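# Stack loose wooden strips onto their matching colour rows

## Task

Take every loose wooden strip lying in the gap between the two rows and set it on the row whose colour matches it, lying flat and lined up with the strips beneath, then release it.

## Robot and tools

Robot: two arms, left_arm and right_arm, each with six joints plus a two-finger gripper. Joint order everywhere (rows and result lists): waist, shoulder, elbow, wrist pitch, wrist yaw, wrist roll, then the gripper. Stated joint ranges in rad: waist -2.618 to 3.054, shoulder 0.000 to 3.142, elbow 0.000 to 3.142, wrist pitch -1.571 to 1.571, wrist yaw -1.571 to 1.571, wrist roll -2.094 to 2.094. The true limits can differ from these by up to 0.036 rad either way.

Frame: one scene frame shared by both arms. Origin sits on the table surface midway between the arms, +x reaches out across the table, +z is up, and left_arm is mounted on the +y side. The names left and right do not refer to image sides. On the gripper, the fingers extend along its own +z and close along its own y. The reported hand position is the spot between the pads, roughly 1 cm short of the fingertips, and it gets less accurate the farther the arm reaches.

Row format (used by both motion tools): 14 numbers, each in [-1, 1], always for both arms: left_arm's 6 joint values and its opening, then right_arm's 6 joint values and opening. Joint values are offsets, not poses, scaled so 1.0 equals 1.202 rad (waist), 1.258 (shoulder), 1.238 (elbow), 2.073 (wrist pitch), 2.022 (wrist yaw and wrist roll). The opening is absolute: +1 fully open, -1 closed. Optionally 12 more numbers in [0, 1] may follow (26 total): stiffness multipliers per joint, left_arm's six then right_arm's six; they persist until replaced.

execute_actions(actions): a list of up to 15 actions; each action is a list of up to 15 rows, one row per control step of 1/30 s. If an action has fewer than 15 rows, its last row repeats to fill 15 steps. Within an action, every row's joint offsets are measured from the angles at that action's start, not from the previous row; the first action of a call starts from the last angles reported. An empty list just returns the current state and images. An action asking any joint to go more than 0.036 rad beyond its range end is rejected for both arms; if the first action (or a malformed one) fails, nothing in the call runs.

move(target, speed, blocking): target is one row as above, with offsets taken from the Joint positions in the most recent result showing them. All joints travel together so they finish at the same moment; paths take 0.5 to 10 s (cut off at 10 s). speed is in rad/s for the joint with the longest travel, 0.01 to 2, default 0.5. Moves do not avoid obstacles or the other arm. With blocking=false the result arrives after 0.5 s while motion continues; until a result shows it ended, other motions are refused, so use wait or stop. The extra move line reports the ending (done, off_target, moving, held, fault), limits=held or limits=none, and each arm's joint farthest from target.

wait(seconds): 0 to 10; arms keep their last command; returns early if a running move ends. stop(): brakes a running move (needs stopping distance); fingers still finish. zoom_image(camera, region): camera is cam_head_left, cam_head_right, cam_left_wrist or cam_right_wrist (all 504x504); region [x0, y0, x1, y1] in pixels from the top-left, at most 504 by 504. finished_scene(scene): closes the given scene number permanently; only call it once the strips are placed and released.

Results: a state line per arm with position (m) and orientation quaternion (w, x, y, z); Joint positions and Joint velocities per arm (rad, rad/s, then the pad gap in m, 0.094 when fully open); Joint targets, the angles currently being driven toward; grip_measured on the command scale; joint torques (offset and noisy); and, for execute_actions, joint readings at some steps, with HELD marking steps where an arm was held back. "joint sent to its limit" means a joint was clipped at its end; "joint command not followed" means a clearance check altered targets. MOTOR HOT appears from 75 °C; at 90 °C the arm is halted for 10 s, and at 100 °C it goes limp and drops; both are OVER-TEMPERATURE FAULT lines.

Motion limits: each step a joint's target can lead its measured angle by at most 0.202 (waist), 0.258 (shoulder), 0.238 (elbow), 0.573 (wrist pitch), 0.522 (yaw, roll) rad, and targets that would shift the gripper over 70 mm are scaled back, so big moves need several actions. An unfinished motion may not complete on its own; command the rest.

Holding: arms can droop under zero offsets; in the first call of a reply send offsets back to the desired angles, then zeros, enlarging the correction if a joint lags. To grip, command an opening about 0.03 below grip_measured (less for a lighter hold). Readings may be off by about 1 mm. Loads heat motors, so don't hold longer than needed.

Avoid: knocking or placing anything off the table, letting the arms collide or press each other, fast impacts, hard pushes and drops. Expect occasional tugs on a held strip or nudges to loose objects.

Each tool is called after "Call:" as name(argument=value, ...), one argument or row to a line, values as JSON.

## Session

Call:
execute_actions(
  actions=[],
)

Scene clock: 0.00 s.
left_arm: end_effector_position=(+0.4180, +0.3359, +0.2969) grip_measured=+1.000 end_effector_quat_wxyz=(+0.483, -0.368, +0.780, -0.154) | right_arm: end_effector_position=(+0.4097, -0.0514, +0.2737) grip_measured=+1.000 end_effector_quat_wxyz=(+0.584, -0.135, +0.795, +0.098)
Joint names: [waist, shoulder, elbow, wrist pitch, wrist yaw, wrist roll]
Joint positions: left_arm=[ 0.49   1.188  1.167 -0.494  0.161 -0.66   0.094] | right_arm=[0.603 1.516 1.141 0.07  0.09  0.027 0.094]
Joint velocities: left_arm=[ 0.002 -0.007  0.002  0.022  0.022 -0.022  0.   ] | right_arm=[-0.002 -0.017 -0.022 -0.007  0.022  0.081  0.   ]
Joint torques (N m, as the arm reports them, + toward a larger angle): no reading
Motor temperatures (°C, as the motors report them): left_arm=[27 28 26 26 27 28] | right_arm=[28 27 26 29 28 28]
Joint targets: left_arm=[0.490 1.178 1.181 -0.485 0.160 -0.655] | right_arm=[0.603 1.507 1.150 0.067 0.091 0.027]
Joint stiffness scale: left_arm=[1. 1. 1. 1. 1. 1.] | right_arm=[1. 1. 1. 1. 1. 1.]

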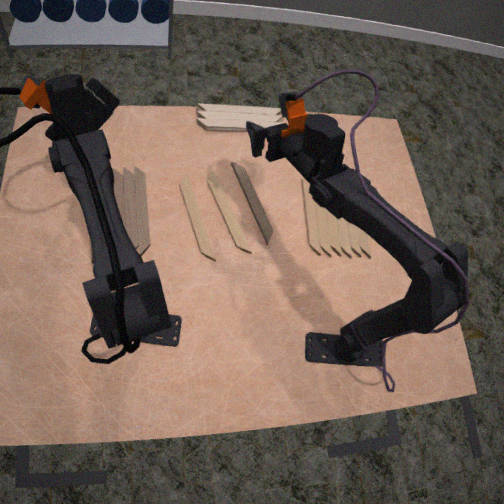

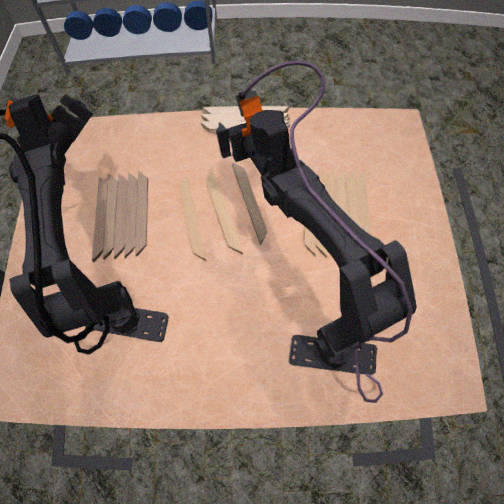

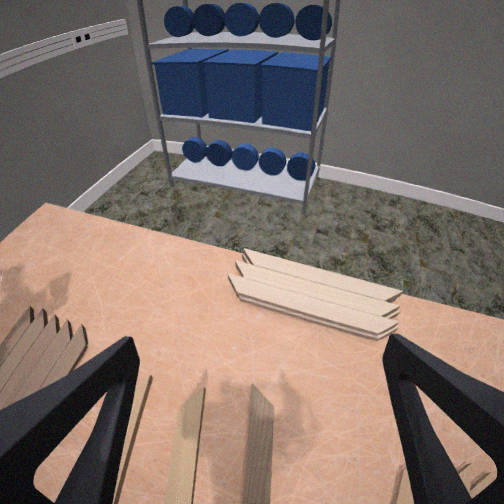

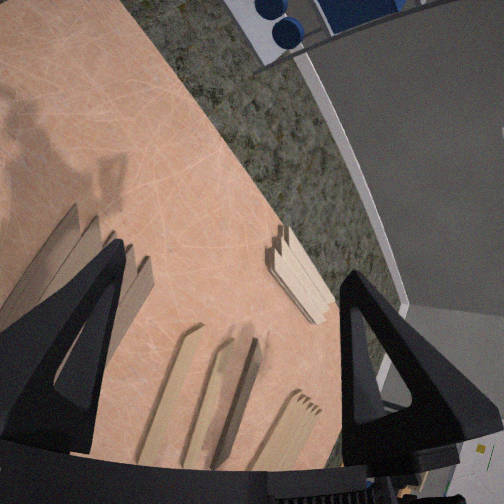

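Call:
move(
  target=[0.3,0,0,-0.3,-0.08,0.326,1, 0,0,0,-0.61,-0.045,-0.013,1],
  speed=1.0,
)

Scene clock: 14.77 s.
left_arm: end_effector_position=(+0.2614, +0.4112, +0.1932) grip_measured=+1.000 end_effector_quat_wxyz=(+0.206, -0.322, +0.922, +0.067) | right_arm: end_effector_position=(+0.1910, -0.1357, +0.0998) grip_measured=+1.000 end_effector_quat_wxyz=(+0.006, -0.210, +0.978, -0.004)
Joint names: [waist, shoulder, elbow, wrist pitch, wrist yaw, wrist roll]
Joint positions: left_arm=[ 0.838  1.188  1.167 -1.112  0.007 -0.01   0.094] | right_arm=[ 0.603  1.516  1.141 -1.185  0.01   0.006  0.094]
Joint velocities: left_arm=[-0.007 -0.007 -0.012  0.037 -0.037 -0.022  0.   ] | right_arm=[ 0.002  0.017 -0.007 -0.037 -0.037 -0.007  0.   ]
Joint torques (N m, as the arm reports them, + toward a larger angle): left_arm=[ 1.06 -4.13  6.45  1.28 -0.1   0.11] | right_arm=[-0.02 -5.94  4.61  0.25 -0.14 -0.06]
Motor temperatures (°C, as the motors report them): left_arm=[27 29 28 29 27 28] | right_arm=[28 29 28 32 28 28]
Joint targets: left_arm=[0.850 1.188 1.167 -1.116 -0.001 -0.000] | right_arm=[0.603 1.516 1.141 -1.194 -0.001 0.000]
Joint stiffness scale: left_arm=[1. 1. 1. 1. 1. 1.] | right_arm=[1. 1. 1. 1. 1. 1.]
move: done; limits=none; left_arm: farthest joint: the waist, 0.013 radians from its target (0.361 radians at the start); right_arm: farthest joint: the wrist yaw, 0.011 radians from its target (0.091 radians at the start)

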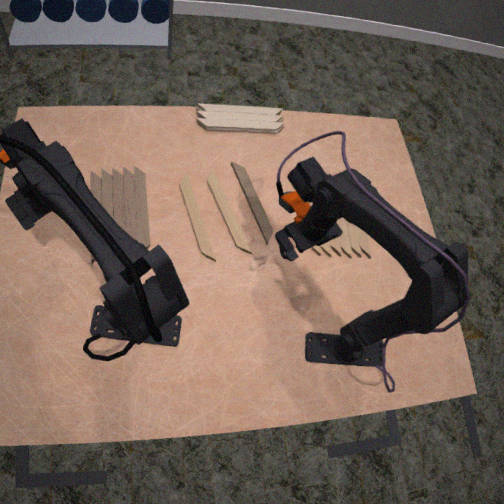

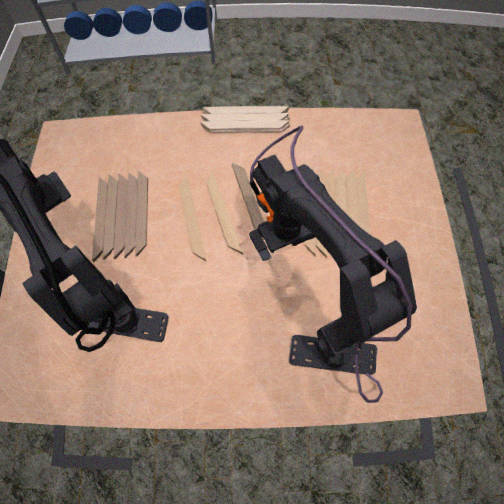

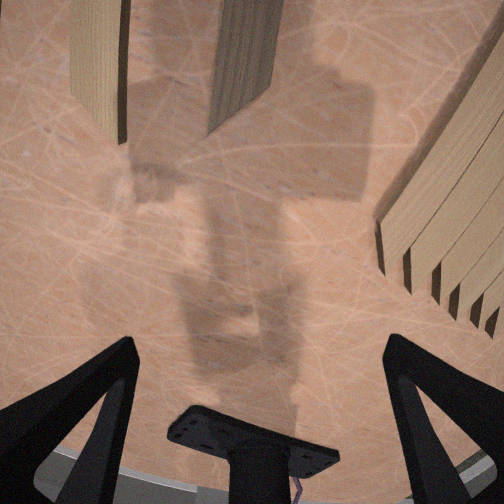

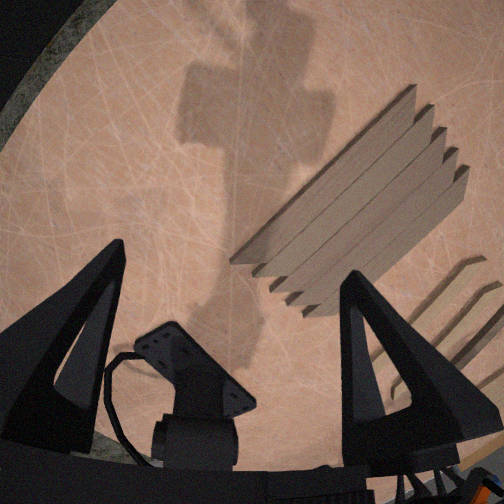

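Call:
move(
  target=[0,0,0,0,0,0,1, 0,0.287,0.49,-0.124,0,0,1],
  speed=1.0,
)

Scene clock: 48.27 s.
left_arm: end_effector_position=(+0.2613, +0.4112, +0.1931) grip_measured=+1.000 end_effector_quat_wxyz=(+0.206, -0.322, +0.922, +0.067) | right_arm: end_effector_position=(+0.2690, -0.1001, +0.1414) grip_measured=+1.000 end_effector_quat_wxyz=(-0.012, -0.210, +0.978, -0.008)
Joint names: [waist, shoulder, elbow, wrist pitch, wrist yaw, wrist roll]
Joint positions: left_arm=[ 0.838  1.188  1.167 -1.113  0.007 -0.009  0.094] | right_arm=[ 0.603  1.875  1.711 -1.433  0.01   0.006  0.094]
Joint velocities: left_arm=[-0.017 -0.007 -0.007  0.066 -0.037 -0.007  0.   ] | right_arm=[-0.007 -0.007 -0.017 -0.022 -0.022 -0.037  0.   ]
Joint torques (N m, as the arm reports them, + toward a larger angle): left_arm=[-0.02 -4.06  6.44  1.32 -0.03  0.03] | right_arm=[-0.04 -9.25  6.98  0.19  0.03 -0.01]
Motor temperatures (°C, as the motors report them): left_arm=[27 29 28 28 27 28] | right_arm=[28 29 28 30 28 28]
Joint targets: left_arm=[0.838 1.188 1.167 -1.112 0.007 -0.010] | right_arm=[0.603 1.878 1.748 -1.442 0.010 0.006]
Joint stiffness scale: left_arm=[1. 1. 1. 1. 1. 1.] | right_arm=[1. 1. 1. 1. 1. 1.]
move: off_target (right_arm); limits=none; left_arm: farthest joint: the wrist pitch, 0.001 radians from its target (0.001 radians at the start); right_arm: farthest joint: the elbow, 0.037 radians from its target (0.607 radians at the start)

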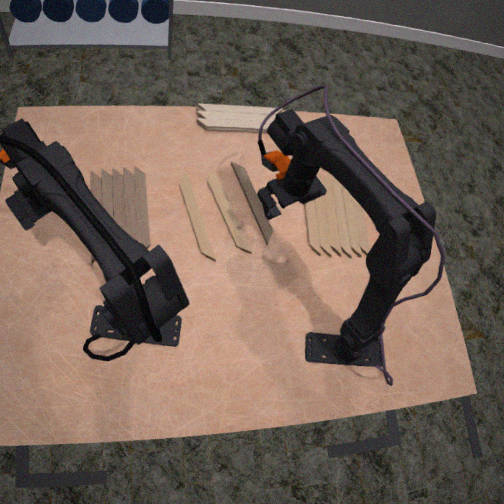

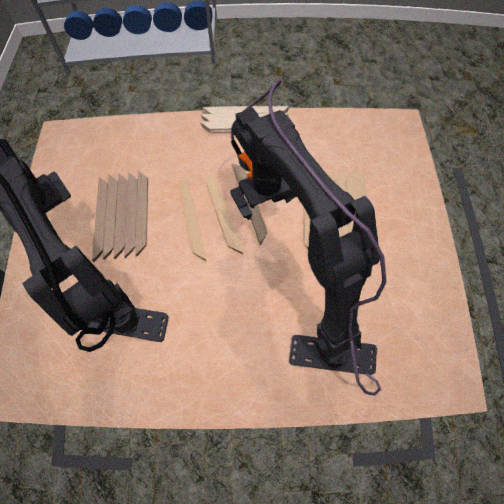

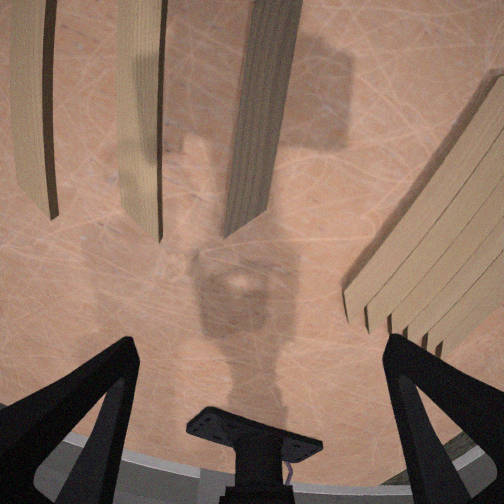

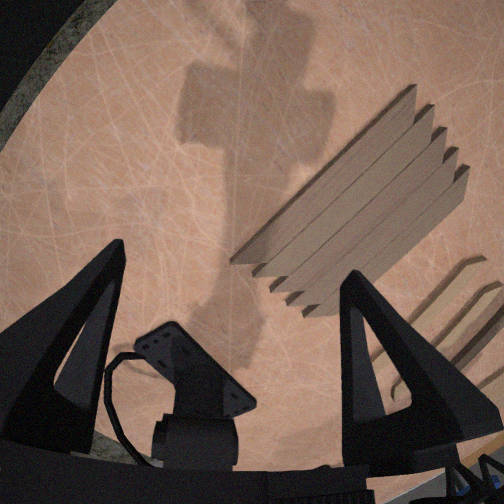

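Call:
move(
  target=[0,0,0,0,0,0,1, 0.139,0.33,0.275,0.066,0,0.089,0.2],
  speed=1.0,
)

Scene clock: 61.47 s.
left_arm: end_effector_position=(+0.2613, +0.4112, +0.1931) grip_measured=+1.000 end_effector_quat_wxyz=(+0.206, -0.322, +0.922, +0.067) | right_arm: end_effector_position=(+0.3224, +0.0071, +0.0524) grip_measured=+0.202 end_effector_quat_wxyz=(-0.009, -0.208, +0.978, -0.009)
Joint names: [waist, shoulder, elbow, wrist pitch, wrist yaw, wrist roll]
Joint positions: left_arm=[ 0.838  1.188  1.167 -1.113  0.007 -0.009  0.094] | right_arm=[ 0.774  2.309  2.016 -1.303  0.01   0.18   0.056]
Joint velocities: left_arm=[ 0.007  0.007 -0.002 -0.007  0.007 -0.081  0.   ] | right_arm=[-0.002 -0.012 -0.012  0.007 -0.051 -0.022  0.001]
Joint torques (N m, as the arm reports them, + toward a larger angle): left_arm=[-0.02 -4.14  6.47  1.32 -0.03  0.02] | right_arm=[ -0.39 -15.16   6.86   0.32   0.04   0.1 ]
Motor temperatures (°C, as the motors report them): left_arm=[27 29 29 29 27 28] | right_arm=[28 31 29 30 28 28]
Joint targets: left_arm=[0.838 1.188 1.167 -1.113 0.007 -0.009] | right_arm=[0.770 2.289 2.051 -1.296 0.010 0.186]
Joint stiffness scale: left_arm=[1. 1. 1. 1. 1. 1.] | right_arm=[1. 1. 1. 1. 1. 1.]
move: off_target (right_arm); limits=none; left_arm: farthest joint: the waist, 0.000 radians from its target (0.000 radians at the start); right_arm: farthest joint: the elbow, 0.035 radians from its target (0.341 radians at the start)

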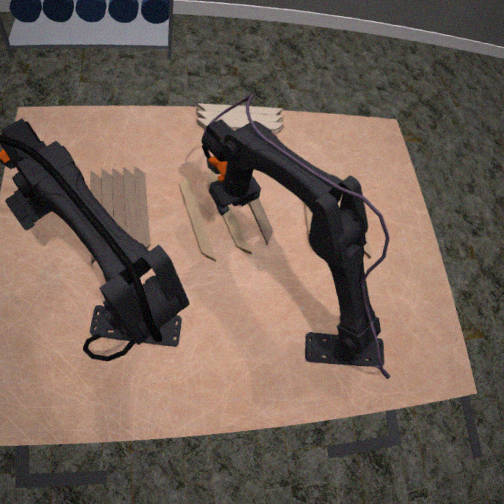

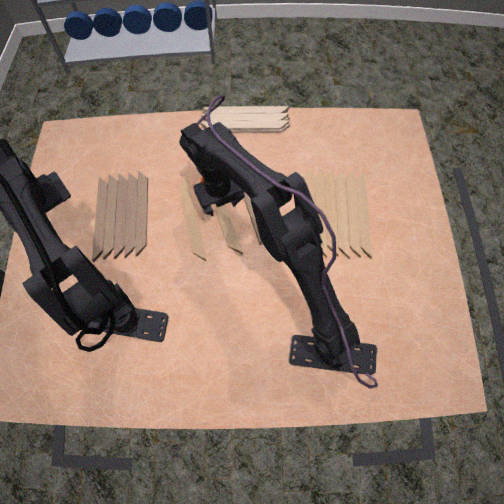

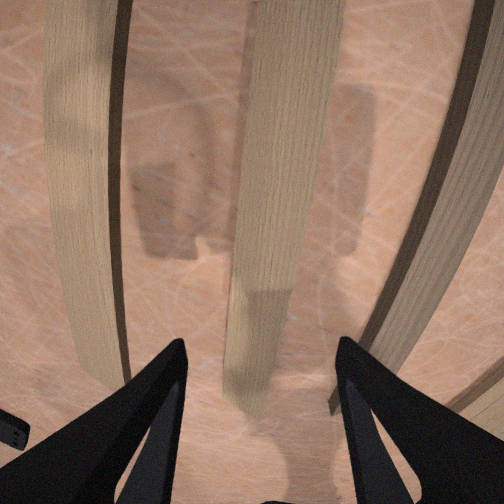

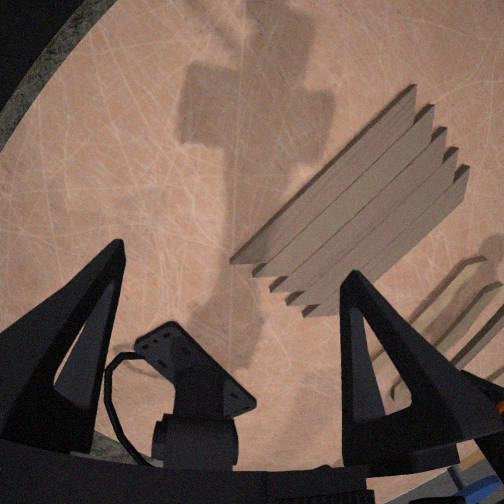

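Call:
move(
  target=[0,0,0,0,0,0,1, 0,-0.017,-0.084,0.079,0,0.05,0.2],
  speed=0.4,
)

Scene clock: 66.03 s.
left_arm: end_effector_position=(+0.2613, +0.4112, +0.1931) grip_measured=+1.000 end_effector_quat_wxyz=(+0.206, -0.322, +0.922, +0.067) | right_arm: end_effector_position=(+0.3349, +0.0156, +0.0309) grip_measured=+0.202 end_effector_quat_wxyz=(+0.022, -0.162, +0.987, +0.005)
Joint names: [waist, shoulder, elbow, wrist pitch, wrist yaw, wrist roll]
Joint positions: left_arm=[ 0.838  1.188  1.167 -1.113  0.007 -0.009  0.094] | right_arm=[ 0.774  2.309  1.93  -1.148  0.01   0.274  0.056]
Joint velocities: left_arm=[-0.007  0.002  0.007 -0.022 -0.007  0.051  0.   ] | right_arm=[ 0.012 -0.002 -0.002 -0.037  0.022 -0.037 -0.001]
Joint torques (N m, as the arm reports them, + toward a larger angle): left_arm=[-0.03 -4.12  6.44  1.32 -0.03  0.02] | right_arm=[ -0.04 -15.33   3.3    0.49  -0.02   0.01]
Motor temperatures (°C, as the motors report them): left_arm=[27 29 29 29 27 28] | right_arm=[28 33 29 30 28 28]
Joint targets: left_arm=[0.838 1.188 1.167 -1.113 0.007 -0.009] | right_arm=[0.774 2.287 1.912 -1.139 0.010 0.281]
Joint stiffness scale: left_arm=[1. 1. 1. 1. 1. 1.] | right_arm=[1. 1. 1. 1. 1. 1.]
move: off_target (right_arm); limits=none; left_arm: farthest joint: the waist, 0.000 radians from its target (0.000 radians at the start); right_arm: farthest joint: the shoulder, 0.021 radians from its target (0.021 radians at the start)

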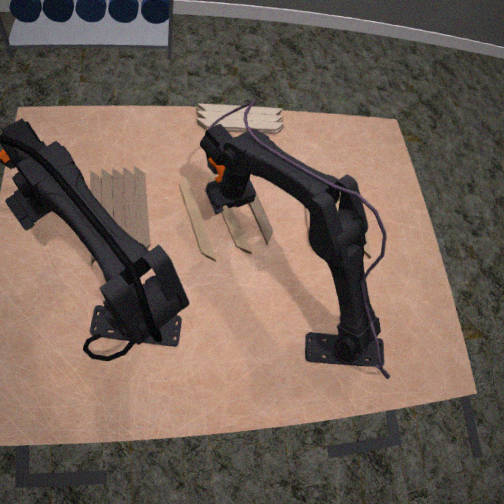

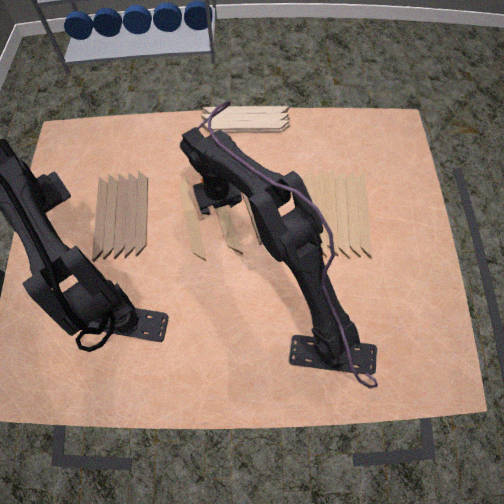

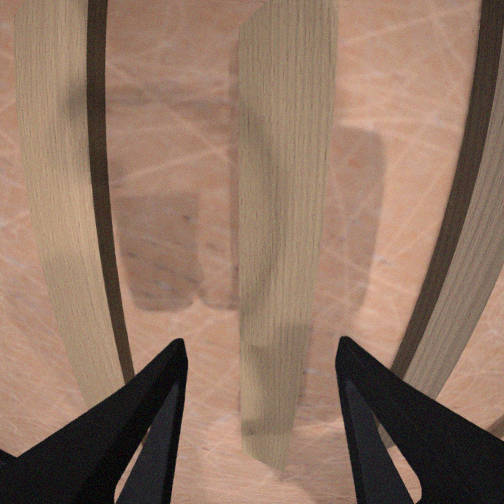

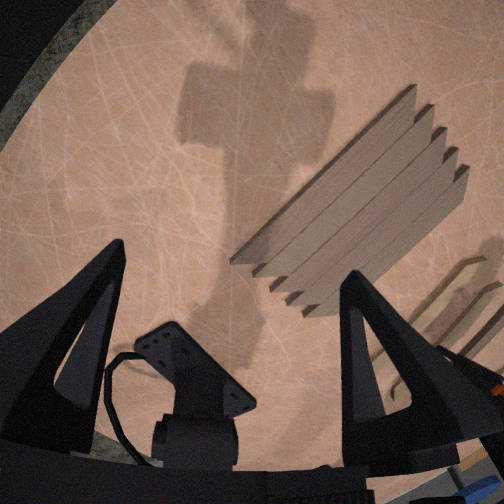

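Call:
move(
  target=[0,0,0,0,0,0,1, 0,-0.017,-0.07,0.017,0,0,0.2],
  speed=0.3,
)

Scene clock: 70.23 s.
left_arm: end_effector_position=(+0.2613, +0.4112, +0.1931) grip_measured=+1.000 end_effector_quat_wxyz=(+0.206, -0.322, +0.922, +0.067) | right_arm: end_effector_position=(+0.3237, +0.0079, +0.0135) grip_measured=+0.202 end_effector_quat_wxyz=(+0.003, -0.162, +0.987, -0.004)
Joint names: [waist, shoulder, elbow, wrist pitch, wrist yaw, wrist roll]
Joint positions: left_arm=[ 0.838  1.188  1.167 -1.113  0.007 -0.009  0.094] | right_arm=[ 0.774  2.309  1.861 -1.121  0.01   0.275  0.056]
Joint velocities: left_arm=[-0.012 -0.007 -0.007 -0.037 -0.037 -0.007  0.   ] | right_arm=[ 0.007  0.012 -0.017  0.022 -0.022  0.037 -0.001]
Joint torques (N m, as the arm reports them, + toward a larger angle): left_arm=[-0.02 -4.12  6.47  1.32 -0.03  0.02] | right_arm=[ -0.06 -15.09   3.42   0.42   0.02  -0.03]
Motor temperatures (°C, as the motors report them): left_arm=[27 29 29 29 27 28] | right_arm=[28 34 29 30 28 28]
Joint targets: left_arm=[0.838 1.188 1.167 -1.113 0.007 -0.009] | right_arm=[0.774 2.287 1.843 -1.112 0.010 0.274]
Joint stiffness scale: left_arm=[1. 1. 1. 1. 1. 1.] | right_arm=[1. 1. 1. 1. 1. 1.]
move: off_target (right_arm); limits=none; left_arm: farthest joint: the waist, 0.000 radians from its target (0.000 radians at the start); right_arm: farthest joint: the shoulder, 0.021 radians from its target (0.021 radians at the start)

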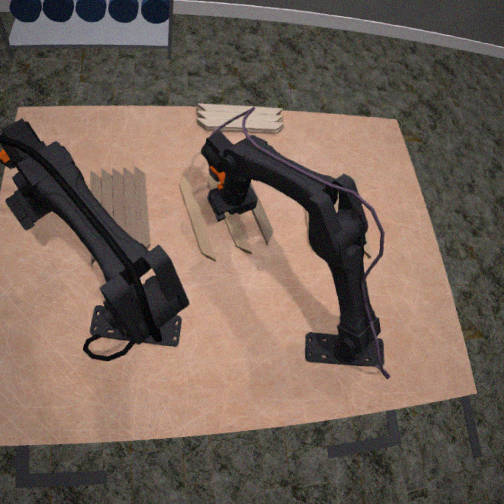

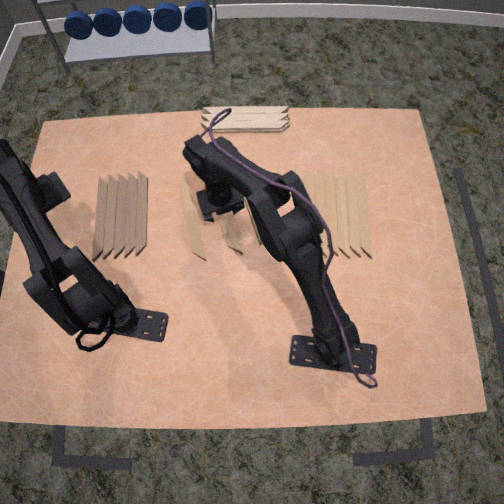

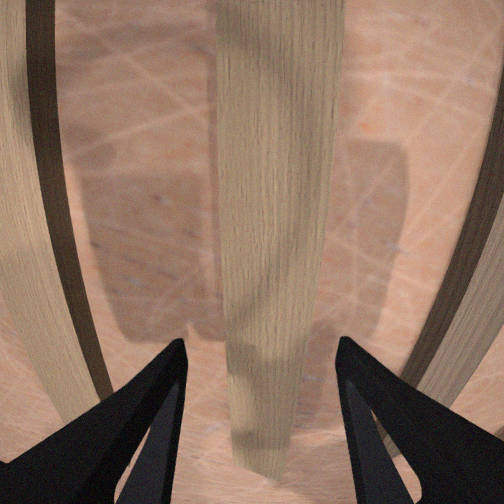

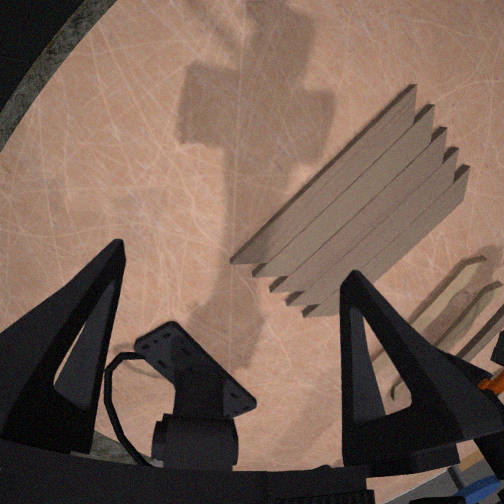

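Close (width ~3 cm → about -0.37).

Call:
move(
  target=[0,0,0,0,0,0,1, 0,-0.017,0,0,0,0,-0.45],
)

Scene clock: 73.07 s.
left_arm: end_effector_position=(+0.2613, +0.4112, +0.1931) grip_measured=+1.000 end_effector_quat_wxyz=(+0.206, -0.322, +0.922, +0.067) | right_arm: end_effector_position=(+0.3238, +0.0080, +0.0135) grip_measured=-0.436 end_effector_quat_wxyz=(+0.003, -0.162, +0.987, -0.004)
Joint names: [waist, shoulder, elbow, wrist pitch, wrist yaw, wrist roll]
Joint positions: left_arm=[ 0.838  1.188  1.167 -1.113  0.007 -0.009  0.094] | right_arm=[ 0.774  2.309  1.861 -1.121  0.01   0.275  0.027]
Joint velocities: left_arm=[ 0.007  0.012 -0.007  0.007 -0.037 -0.095  0.   ] | right_arm=[ 0.007 -0.007 -0.017  0.037 -0.051  0.007  0.   ]
Joint torques (N m, as the arm reports them, + toward a larger angle): left_arm=[-0.06 -4.05  6.44  1.32 -0.02  0.02] | right_arm=[ -0.04 -15.08   4.38   0.29   0.03  -0.03]
Motor temperatures (°C, as the motors report them): left_arm=[27 29 29 29 27 28] | right_arm=[28 35 29 30 28 28]
Joint targets: left_arm=[0.838 1.188 1.167 -1.113 0.007 -0.009] | right_arm=[0.774 2.287 1.861 -1.121 0.010 0.275]
Joint stiffness scale: left_arm=[1. 1. 1. 1. 1. 1.] | right_arm=[1. 1. 1. 1. 1. 1.]
move: off_target (right_arm); limits=none; left_arm: farthest joint: the waist, 0.000 radians from its target (0.000 radians at the start); right_arm: farthest joint: the shoulder, 0.021 radians from its target (0.021 radians at the start)

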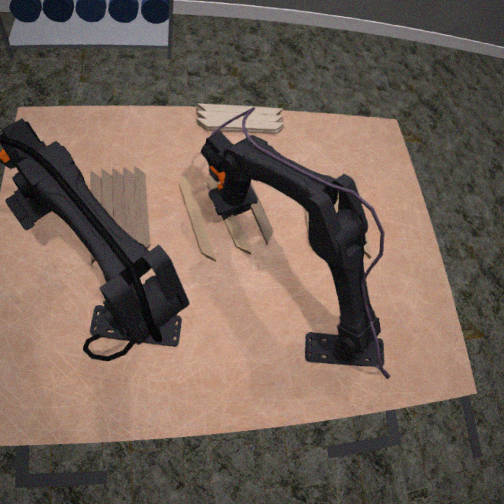

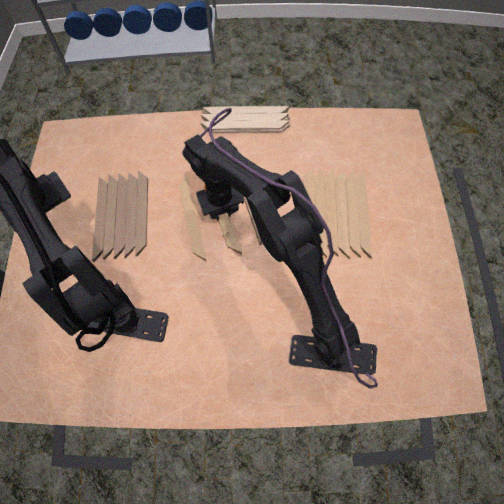

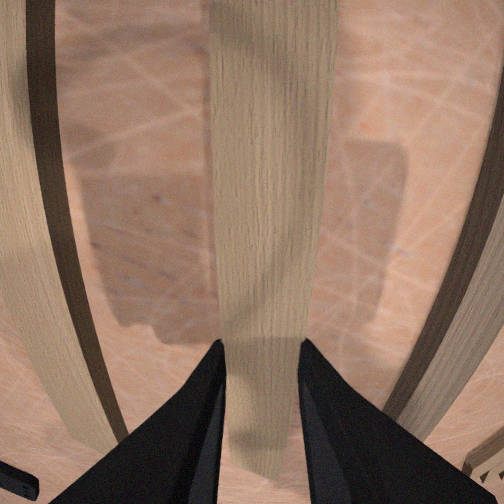

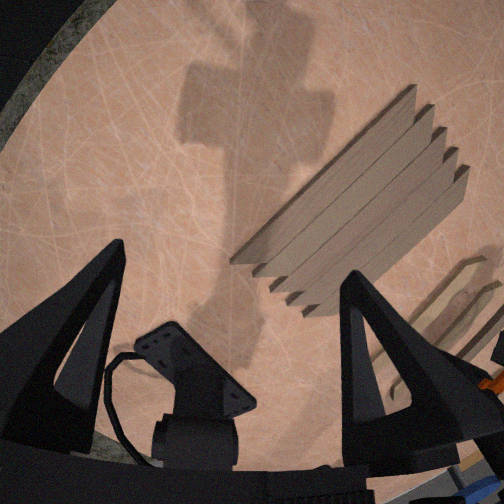

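Call:
move(
  target=[0,0,0,0,0,0,1, 0,-0.017,0.19,-0.097,0,0,-0.48],
  speed=0.5,
)

Call:
move(
  target=[0,0,0,0,0,0,1, -0.61,-0.29,-0.46,0.1,0,-0.202,-0.48],
  speed=0.8,
)

Scene clock: 81.90 s.
left_arm: end_effector_position=(+0.2613, +0.4112, +0.1931) grip_measured=+1.000 end_effector_quat_wxyz=(+0.206, -0.322, +0.922, +0.067) | right_arm: end_effector_position=(+0.3303, +0.0125, +0.0651) grip_measured=-0.455 end_effector_quat_wxyz=(+0.009, -0.162, +0.987, -0.002)
Joint names: [waist, shoulder, elbow, wrist pitch, wrist yaw, wrist roll]
Joint positions: left_arm=[ 0.838  1.188  1.167 -1.113  0.007 -0.009  0.094] | right_arm=[ 0.774  2.306  2.063 -1.313  0.01   0.275  0.026]
Joint velocities: left_arm=[-0.017 -0.002 -0.002  0.051  0.007  0.051  0.   ] | right_arm=[-0.007 -0.002  0.002  0.007 -0.022 -0.007 -0.001]
Joint torques (N m, as the arm reports them, + toward a larger angle): left_arm=[ 0.   -4.09  6.44  1.32 -0.02  0.03] | right_arm=[ -0.1  -15.1    6.92   0.24  -0.05   0.01]
Motor temperatures (°C, as the motors report them): left_arm=[27 29 29 29 27 28] | right_arm=[28 37 29 30 28 28]
Joint targets: left_arm=[0.838 1.188 1.167 -1.113 0.007 -0.009] | right_arm=[0.774 2.287 2.096 -1.322 0.010 0.275]
Joint stiffness scale: left_arm=[1. 1. 1. 1. 1. 1.] | right_arm=[1. 1. 1. 1. 1. 1.]
move: off_target (right_arm); limits=none; left_arm: farthest joint: the waist, 0.000 radians from its target (0.000 radians at the start); right_arm: farthest joint: the elbow, 0.034 radians from its target (0.235 radians at the start)

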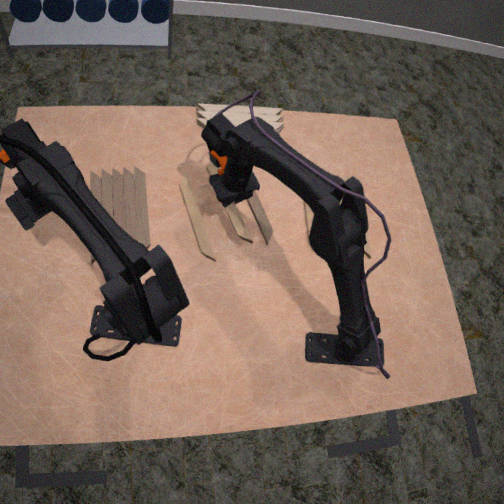

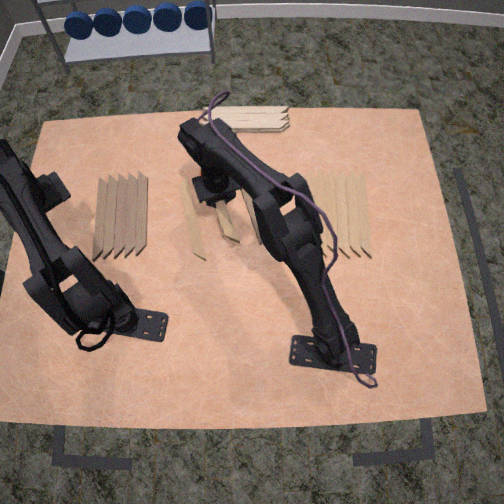

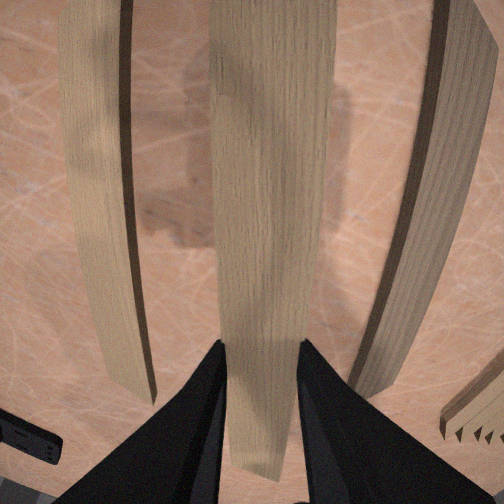

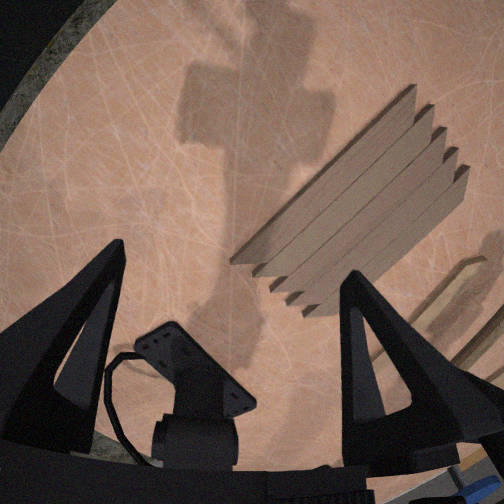

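Scene clock: 83.63 s.
left_arm: end_effector_position=(+0.2613, +0.4112, +0.1931) grip_measured=+1.000 end_effector_quat_wxyz=(+0.206, -0.322, +0.922, +0.067) | right_arm: end_effector_position=(+0.3206, -0.2953, +0.0602) grip_measured=-0.456 end_effector_quat_wxyz=(+0.000, +0.007, +1.000, -0.006)
Joint names: [waist, shoulder, elbow, wrist pitch, wrist yaw, wrist roll]
Joint positions: left_arm=[ 0.838  1.188  1.167 -1.113  0.007 -0.009  0.094] | right_arm=[ 0.033  1.966  1.512 -1.115  0.012 -0.127  0.026]
Joint velocities: left_arm=[-0.007 -0.002  0.002  0.007  0.037  0.037  0.   ] | right_arm=[ 0.012  0.007 -0.007 -0.007 -0.007 -0.051 -0.001]
Joint torques (N m, as the arm reports them, + toward a larger angle): left_arm=[-0.05 -4.13  6.46  1.32 -0.03  0.02] | right_arm=[  0.67 -12.59   3.31   0.44   0.05  -0.08]
Motor temperatures (°C, as the motors report them): left_arm=[27 29 29 29 27 28] | right_arm=[28 37 29 30 28 28]
Joint targets: left_arm=[0.838 1.188 1.167 -1.113 0.007 -0.009] | right_arm=[0.040 1.942 1.493 -1.106 0.010 -0.134]
Joint stiffness scale: left_arm=[1. 1. 1. 1. 1. 1.] | right_arm=[1. 1. 1. 1. 1. 1.]
move: off_target (right_arm); limits=none; left_arm: farthest joint: the waist, 0.000 radians from its target (0.000 radians at the start); right_arm: farthest joint: the shoulder, 0.025 radians from its target (0.365 radians at the start)

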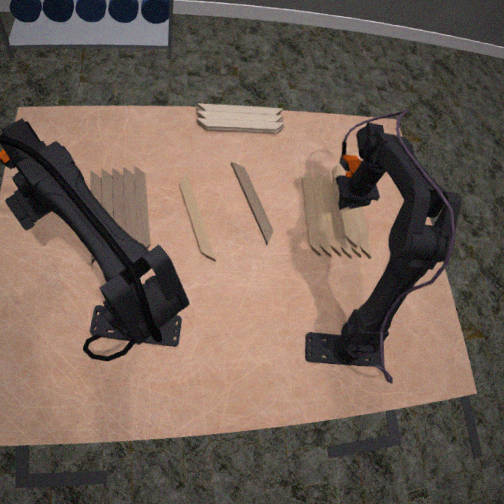

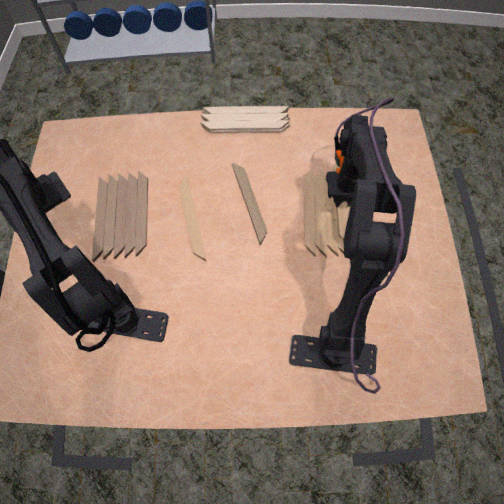

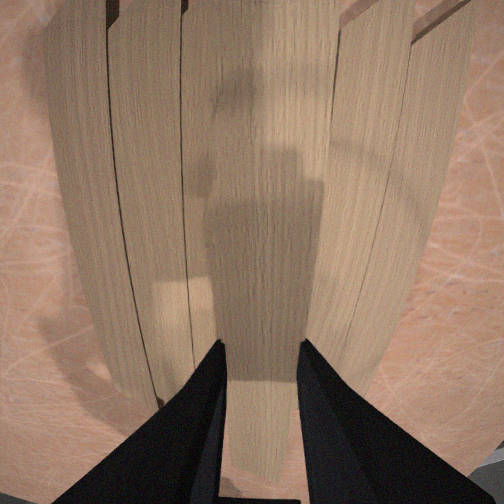

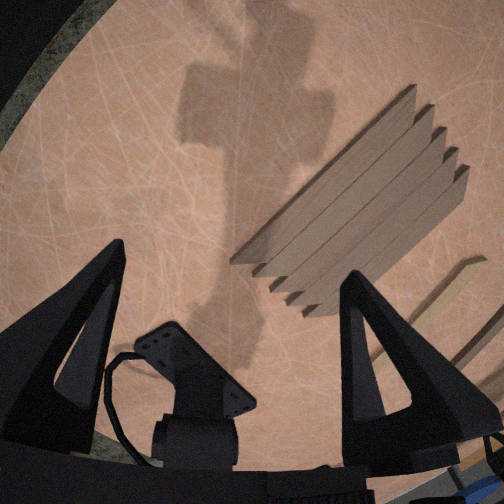

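Call:
move(
  target=[0,0,0,0,0,0,1, -0.09,-0.019,-0.095,0.052,0,-0.05,-0.48],
  speed=0.4,
)

Scene clock: 90.37 s.
left_arm: end_effector_position=(+0.2613, +0.4112, +0.1931) grip_measured=+1.000 end_effector_quat_wxyz=(+0.206, -0.322, +0.922, +0.067) | right_arm: end_effector_position=(+0.3059, -0.3322, +0.0367) grip_measured=-0.456 end_effector_quat_wxyz=(-0.000, +0.014, +1.000, -0.006)
Joint names: [waist, shoulder, elbow, wrist pitch, wrist yaw, wrist roll]
Joint positions: left_arm=[ 0.838  1.188  1.167 -1.113  0.007 -0.009  0.094] | right_arm=[-0.075  1.963  1.41  -1.016  0.012 -0.222  0.026]
Joint velocities: left_arm=[0.012 0.017 0.002 0.051 0.007 0.037 0.   ] | right_arm=[-0.002  0.017  0.007 -0.022  0.007 -0.022 -0.001]
Joint torques (N m, as the arm reports them, + toward a larger angle): left_arm=[-0.03 -4.1   6.47  1.3  -0.03  0.03] | right_arm=[ -0.06 -12.14   3.37   0.4    0.04  -0.07]
Motor temperatures (°C, as the motors report them): left_arm=[27 29 29 29 27 28] | right_arm=[28 36 28 30 28 28]
Joint targets: left_arm=[0.838 1.188 1.167 -1.113 0.007 -0.009] | right_arm=[-0.076 1.942 1.394 -1.007 0.012 -0.228]
Joint stiffness scale: left_arm=[1. 1. 1. 1. 1. 1.] | right_arm=[1. 1. 1. 1. 1. 1.]
move: off_target (right_arm); limits=none; left_arm: farthest joint: the waist, 0.000 radians from its target (0.000 radians at the start); right_arm: farthest joint: the shoulder, 0.021 radians from its target (0.021 radians at the start)

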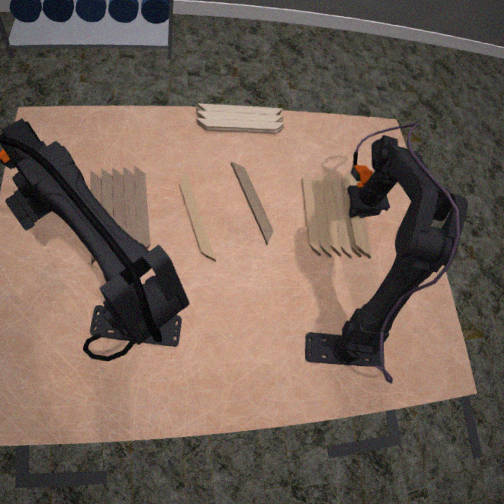

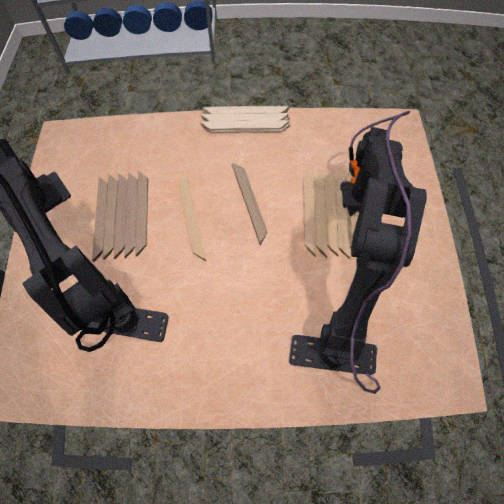

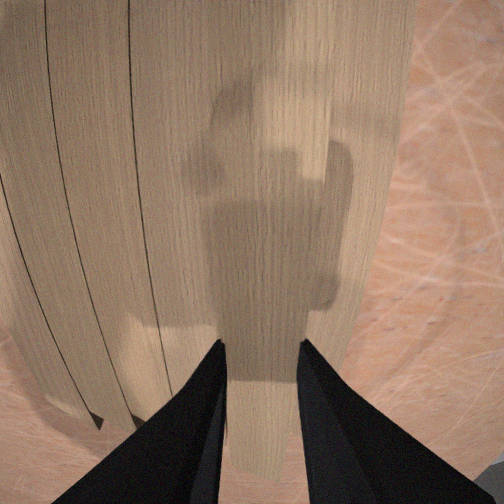

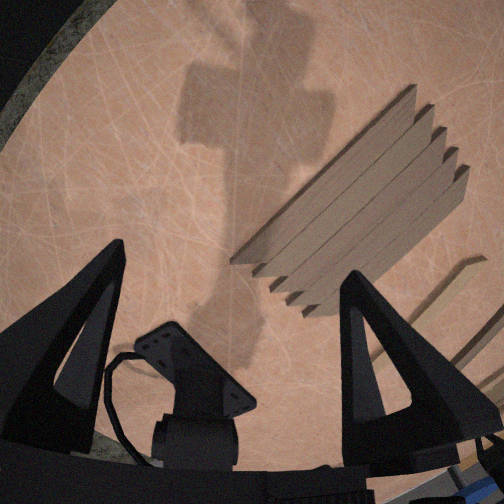

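Call:
zoom_image(
  camera="cam_head_left",
  region=[280,150,420,280],
)

Region (280, 150, 420, 280) of cam_head_left's 504x504 image, scaled by 3.600, with more detail than that image has; it fills the top 468 rows of this view, and the rest is white.

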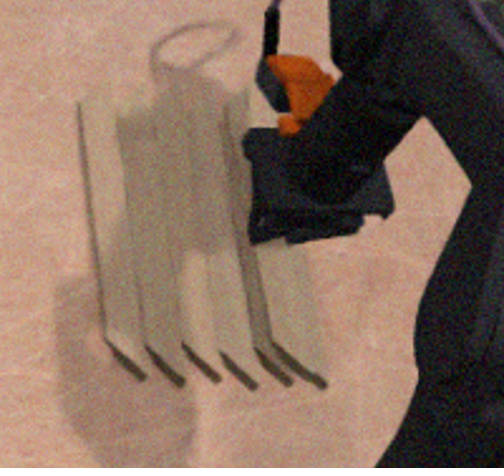

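Call:
move(
  target=[0,0,0,0,0,0,1, 0,0.016,0,0.018,0,0,-0.48],
  speed=0.2,
)

Scene clock: 98.30 s.
left_arm: end_effector_position=(+0.2613, +0.4112, +0.1931) grip_measured=+1.000 end_effector_quat_wxyz=(+0.206, -0.322, +0.922, +0.067) | right_arm: end_effector_position=(+0.3111, -0.3335, +0.0301) grip_measured=-0.456 end_effector_quat_wxyz=(+0.004, +0.013, +1.000, -0.007)
Joint names: [waist, shoulder, elbow, wrist pitch, wrist yaw, wrist roll]
Joint positions: left_arm=[ 0.838  1.188  1.167 -1.113  0.007 -0.009  0.094] | right_arm=[-0.075  1.982  1.41  -0.988  0.012 -0.222  0.026]
Joint velocities: left_arm=[-0.002 -0.002  0.002 -0.022 -0.066  0.081  0.   ] | right_arm=[-0.002 -0.032 -0.012  0.022 -0.037  0.022  0.   ]
Joint torques (N m, as the arm reports them, + toward a larger angle): left_arm=[-0.04 -4.1   6.46  1.32 -0.03  0.02] | right_arm=[ -0.02 -10.39   4.36   0.38   0.01  -0.05]
Motor temperatures (°C, as the motors report them): left_arm=[27 29 29 29 27 28] | right_arm=[28 36 28 30 28 28]
Joint targets: left_arm=[0.838 1.188 1.167 -1.113 0.007 -0.009] | right_arm=[-0.075 1.983 1.410 -0.979 0.012 -0.222]
Joint stiffness scale: left_arm=[1. 1. 1. 1. 1. 1.] | right_arm=[1. 1. 1. 1. 1. 1.]
move: done; limits=none; left_arm: farthest joint: the waist, 0.000 radians from its target (0.000 radians at the start); right_arm: farthest joint: the wrist pitch, 0.009 radians from its target (0.037 radians at the start)

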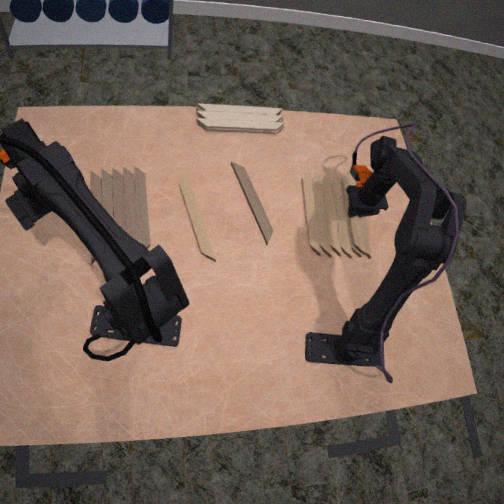

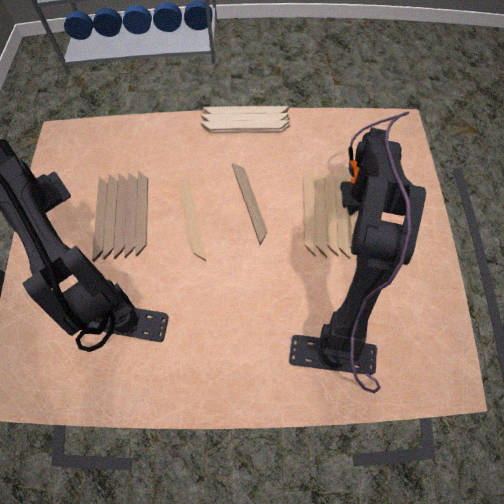

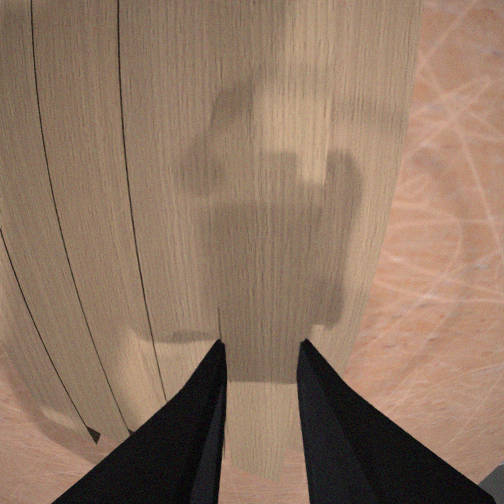

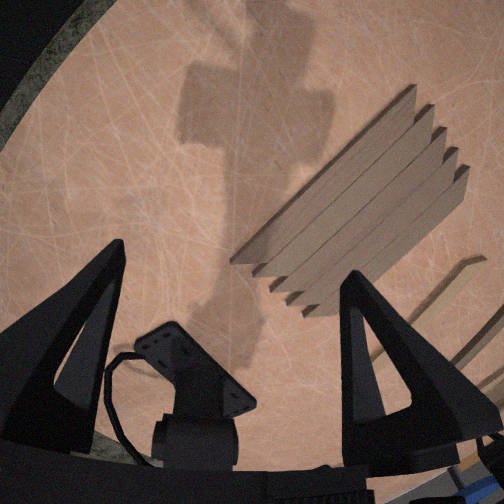

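Call:
move(
  target=[0,0,0,0,0,0,1, 0,0.014,0,0.009,0,0,-0.48],
  speed=0.1,
)

Call:
zoom_image(
  camera="cam_head_left",
  region=[280,150,420,280],
)

Scene clock: 101.63 s.
left_arm: end_effector_position=(+0.2613, +0.4112, +0.1931) grip_measured=+1.000 end_effector_quat_wxyz=(+0.206, -0.322, +0.922, +0.067) | right_arm: end_effector_position=(+0.3115, -0.3336, +0.0260) grip_measured=-0.456 end_effector_quat_wxyz=(+0.001, +0.013, +1.000, -0.006)
Joint names: [waist, shoulder, elbow, wrist pitch, wrist yaw, wrist roll]
Joint positions: left_arm=[ 0.838  1.188  1.167 -1.113  0.007 -0.009  0.094] | right_arm=[-0.075  1.994  1.41  -0.982  0.012 -0.222  0.026]
Joint velocities: left_arm=[-0.012 -0.007 -0.002  0.007 -0.066  0.022  0.   ] | right_arm=[-0.012 -0.002  0.012 -0.022  0.051 -0.037  0.001]
Joint torques (N m, as the arm reports them, + toward a larger angle): left_arm=[-0.04 -4.12  6.47  1.33 -0.04  0.02] | right_arm=[-0.08 -9.96  4.39  0.48  0.03  0.  ]
Motor temperatures (°C, as the motors report them): left_arm=[27 29 29 29 27 28] | right_arm=[28 35 28 30 28 28]
Joint targets: left_arm=[0.838 1.188 1.167 -1.113 0.007 -0.009] | right_arm=[-0.075 2.000 1.410 -0.969 0.012 -0.222]
Joint stiffness scale: left_arm=[1. 1. 1. 1. 1. 1.] | right_arm=[1. 1. 1. 1. 1. 1.]
move: done; limits=none; left_arm: farthest joint: the waist, 0.000 radians from its target (0.000 radians at the start); right_arm: farthest joint: the wrist pitch, 0.012 radians from its target (0.018 radians at the start)

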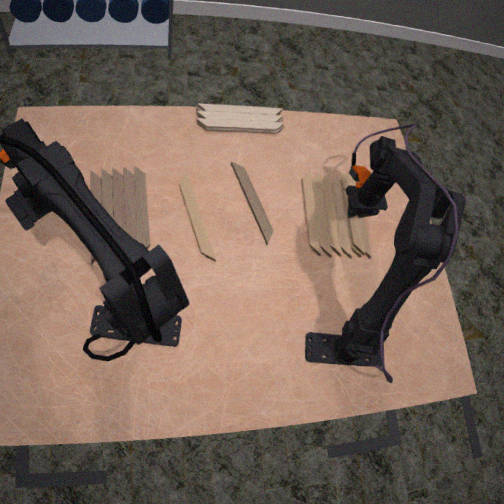

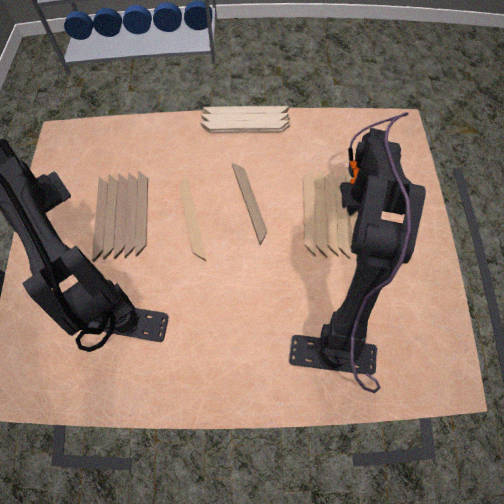

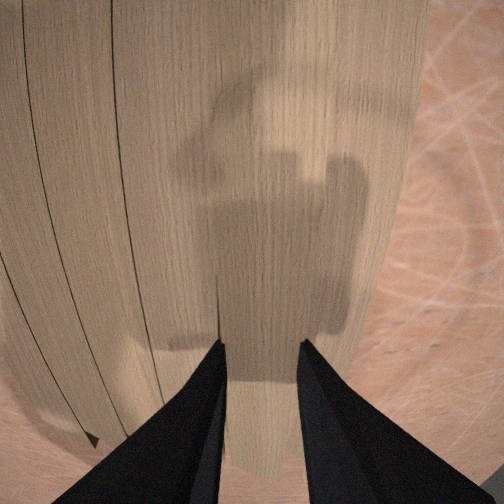

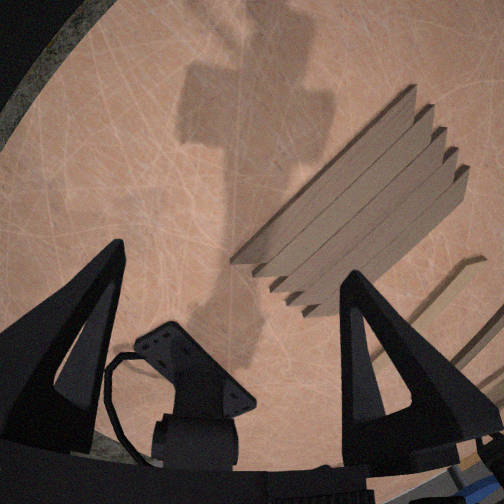

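Region (280, 150, 420, 280) of cam_head_left's 504x504 image, scaled by 3.600, with more detail than that image has; it fills the top 468 rows of this view, and the rest is white.

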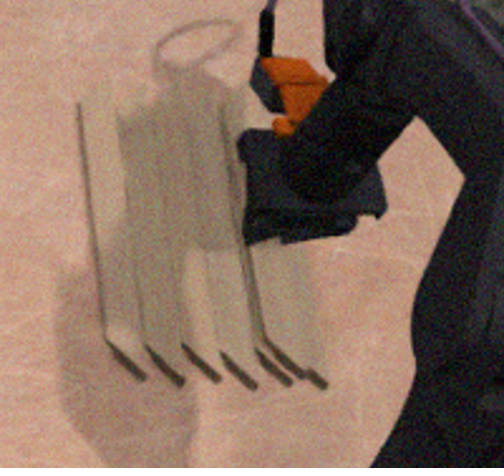

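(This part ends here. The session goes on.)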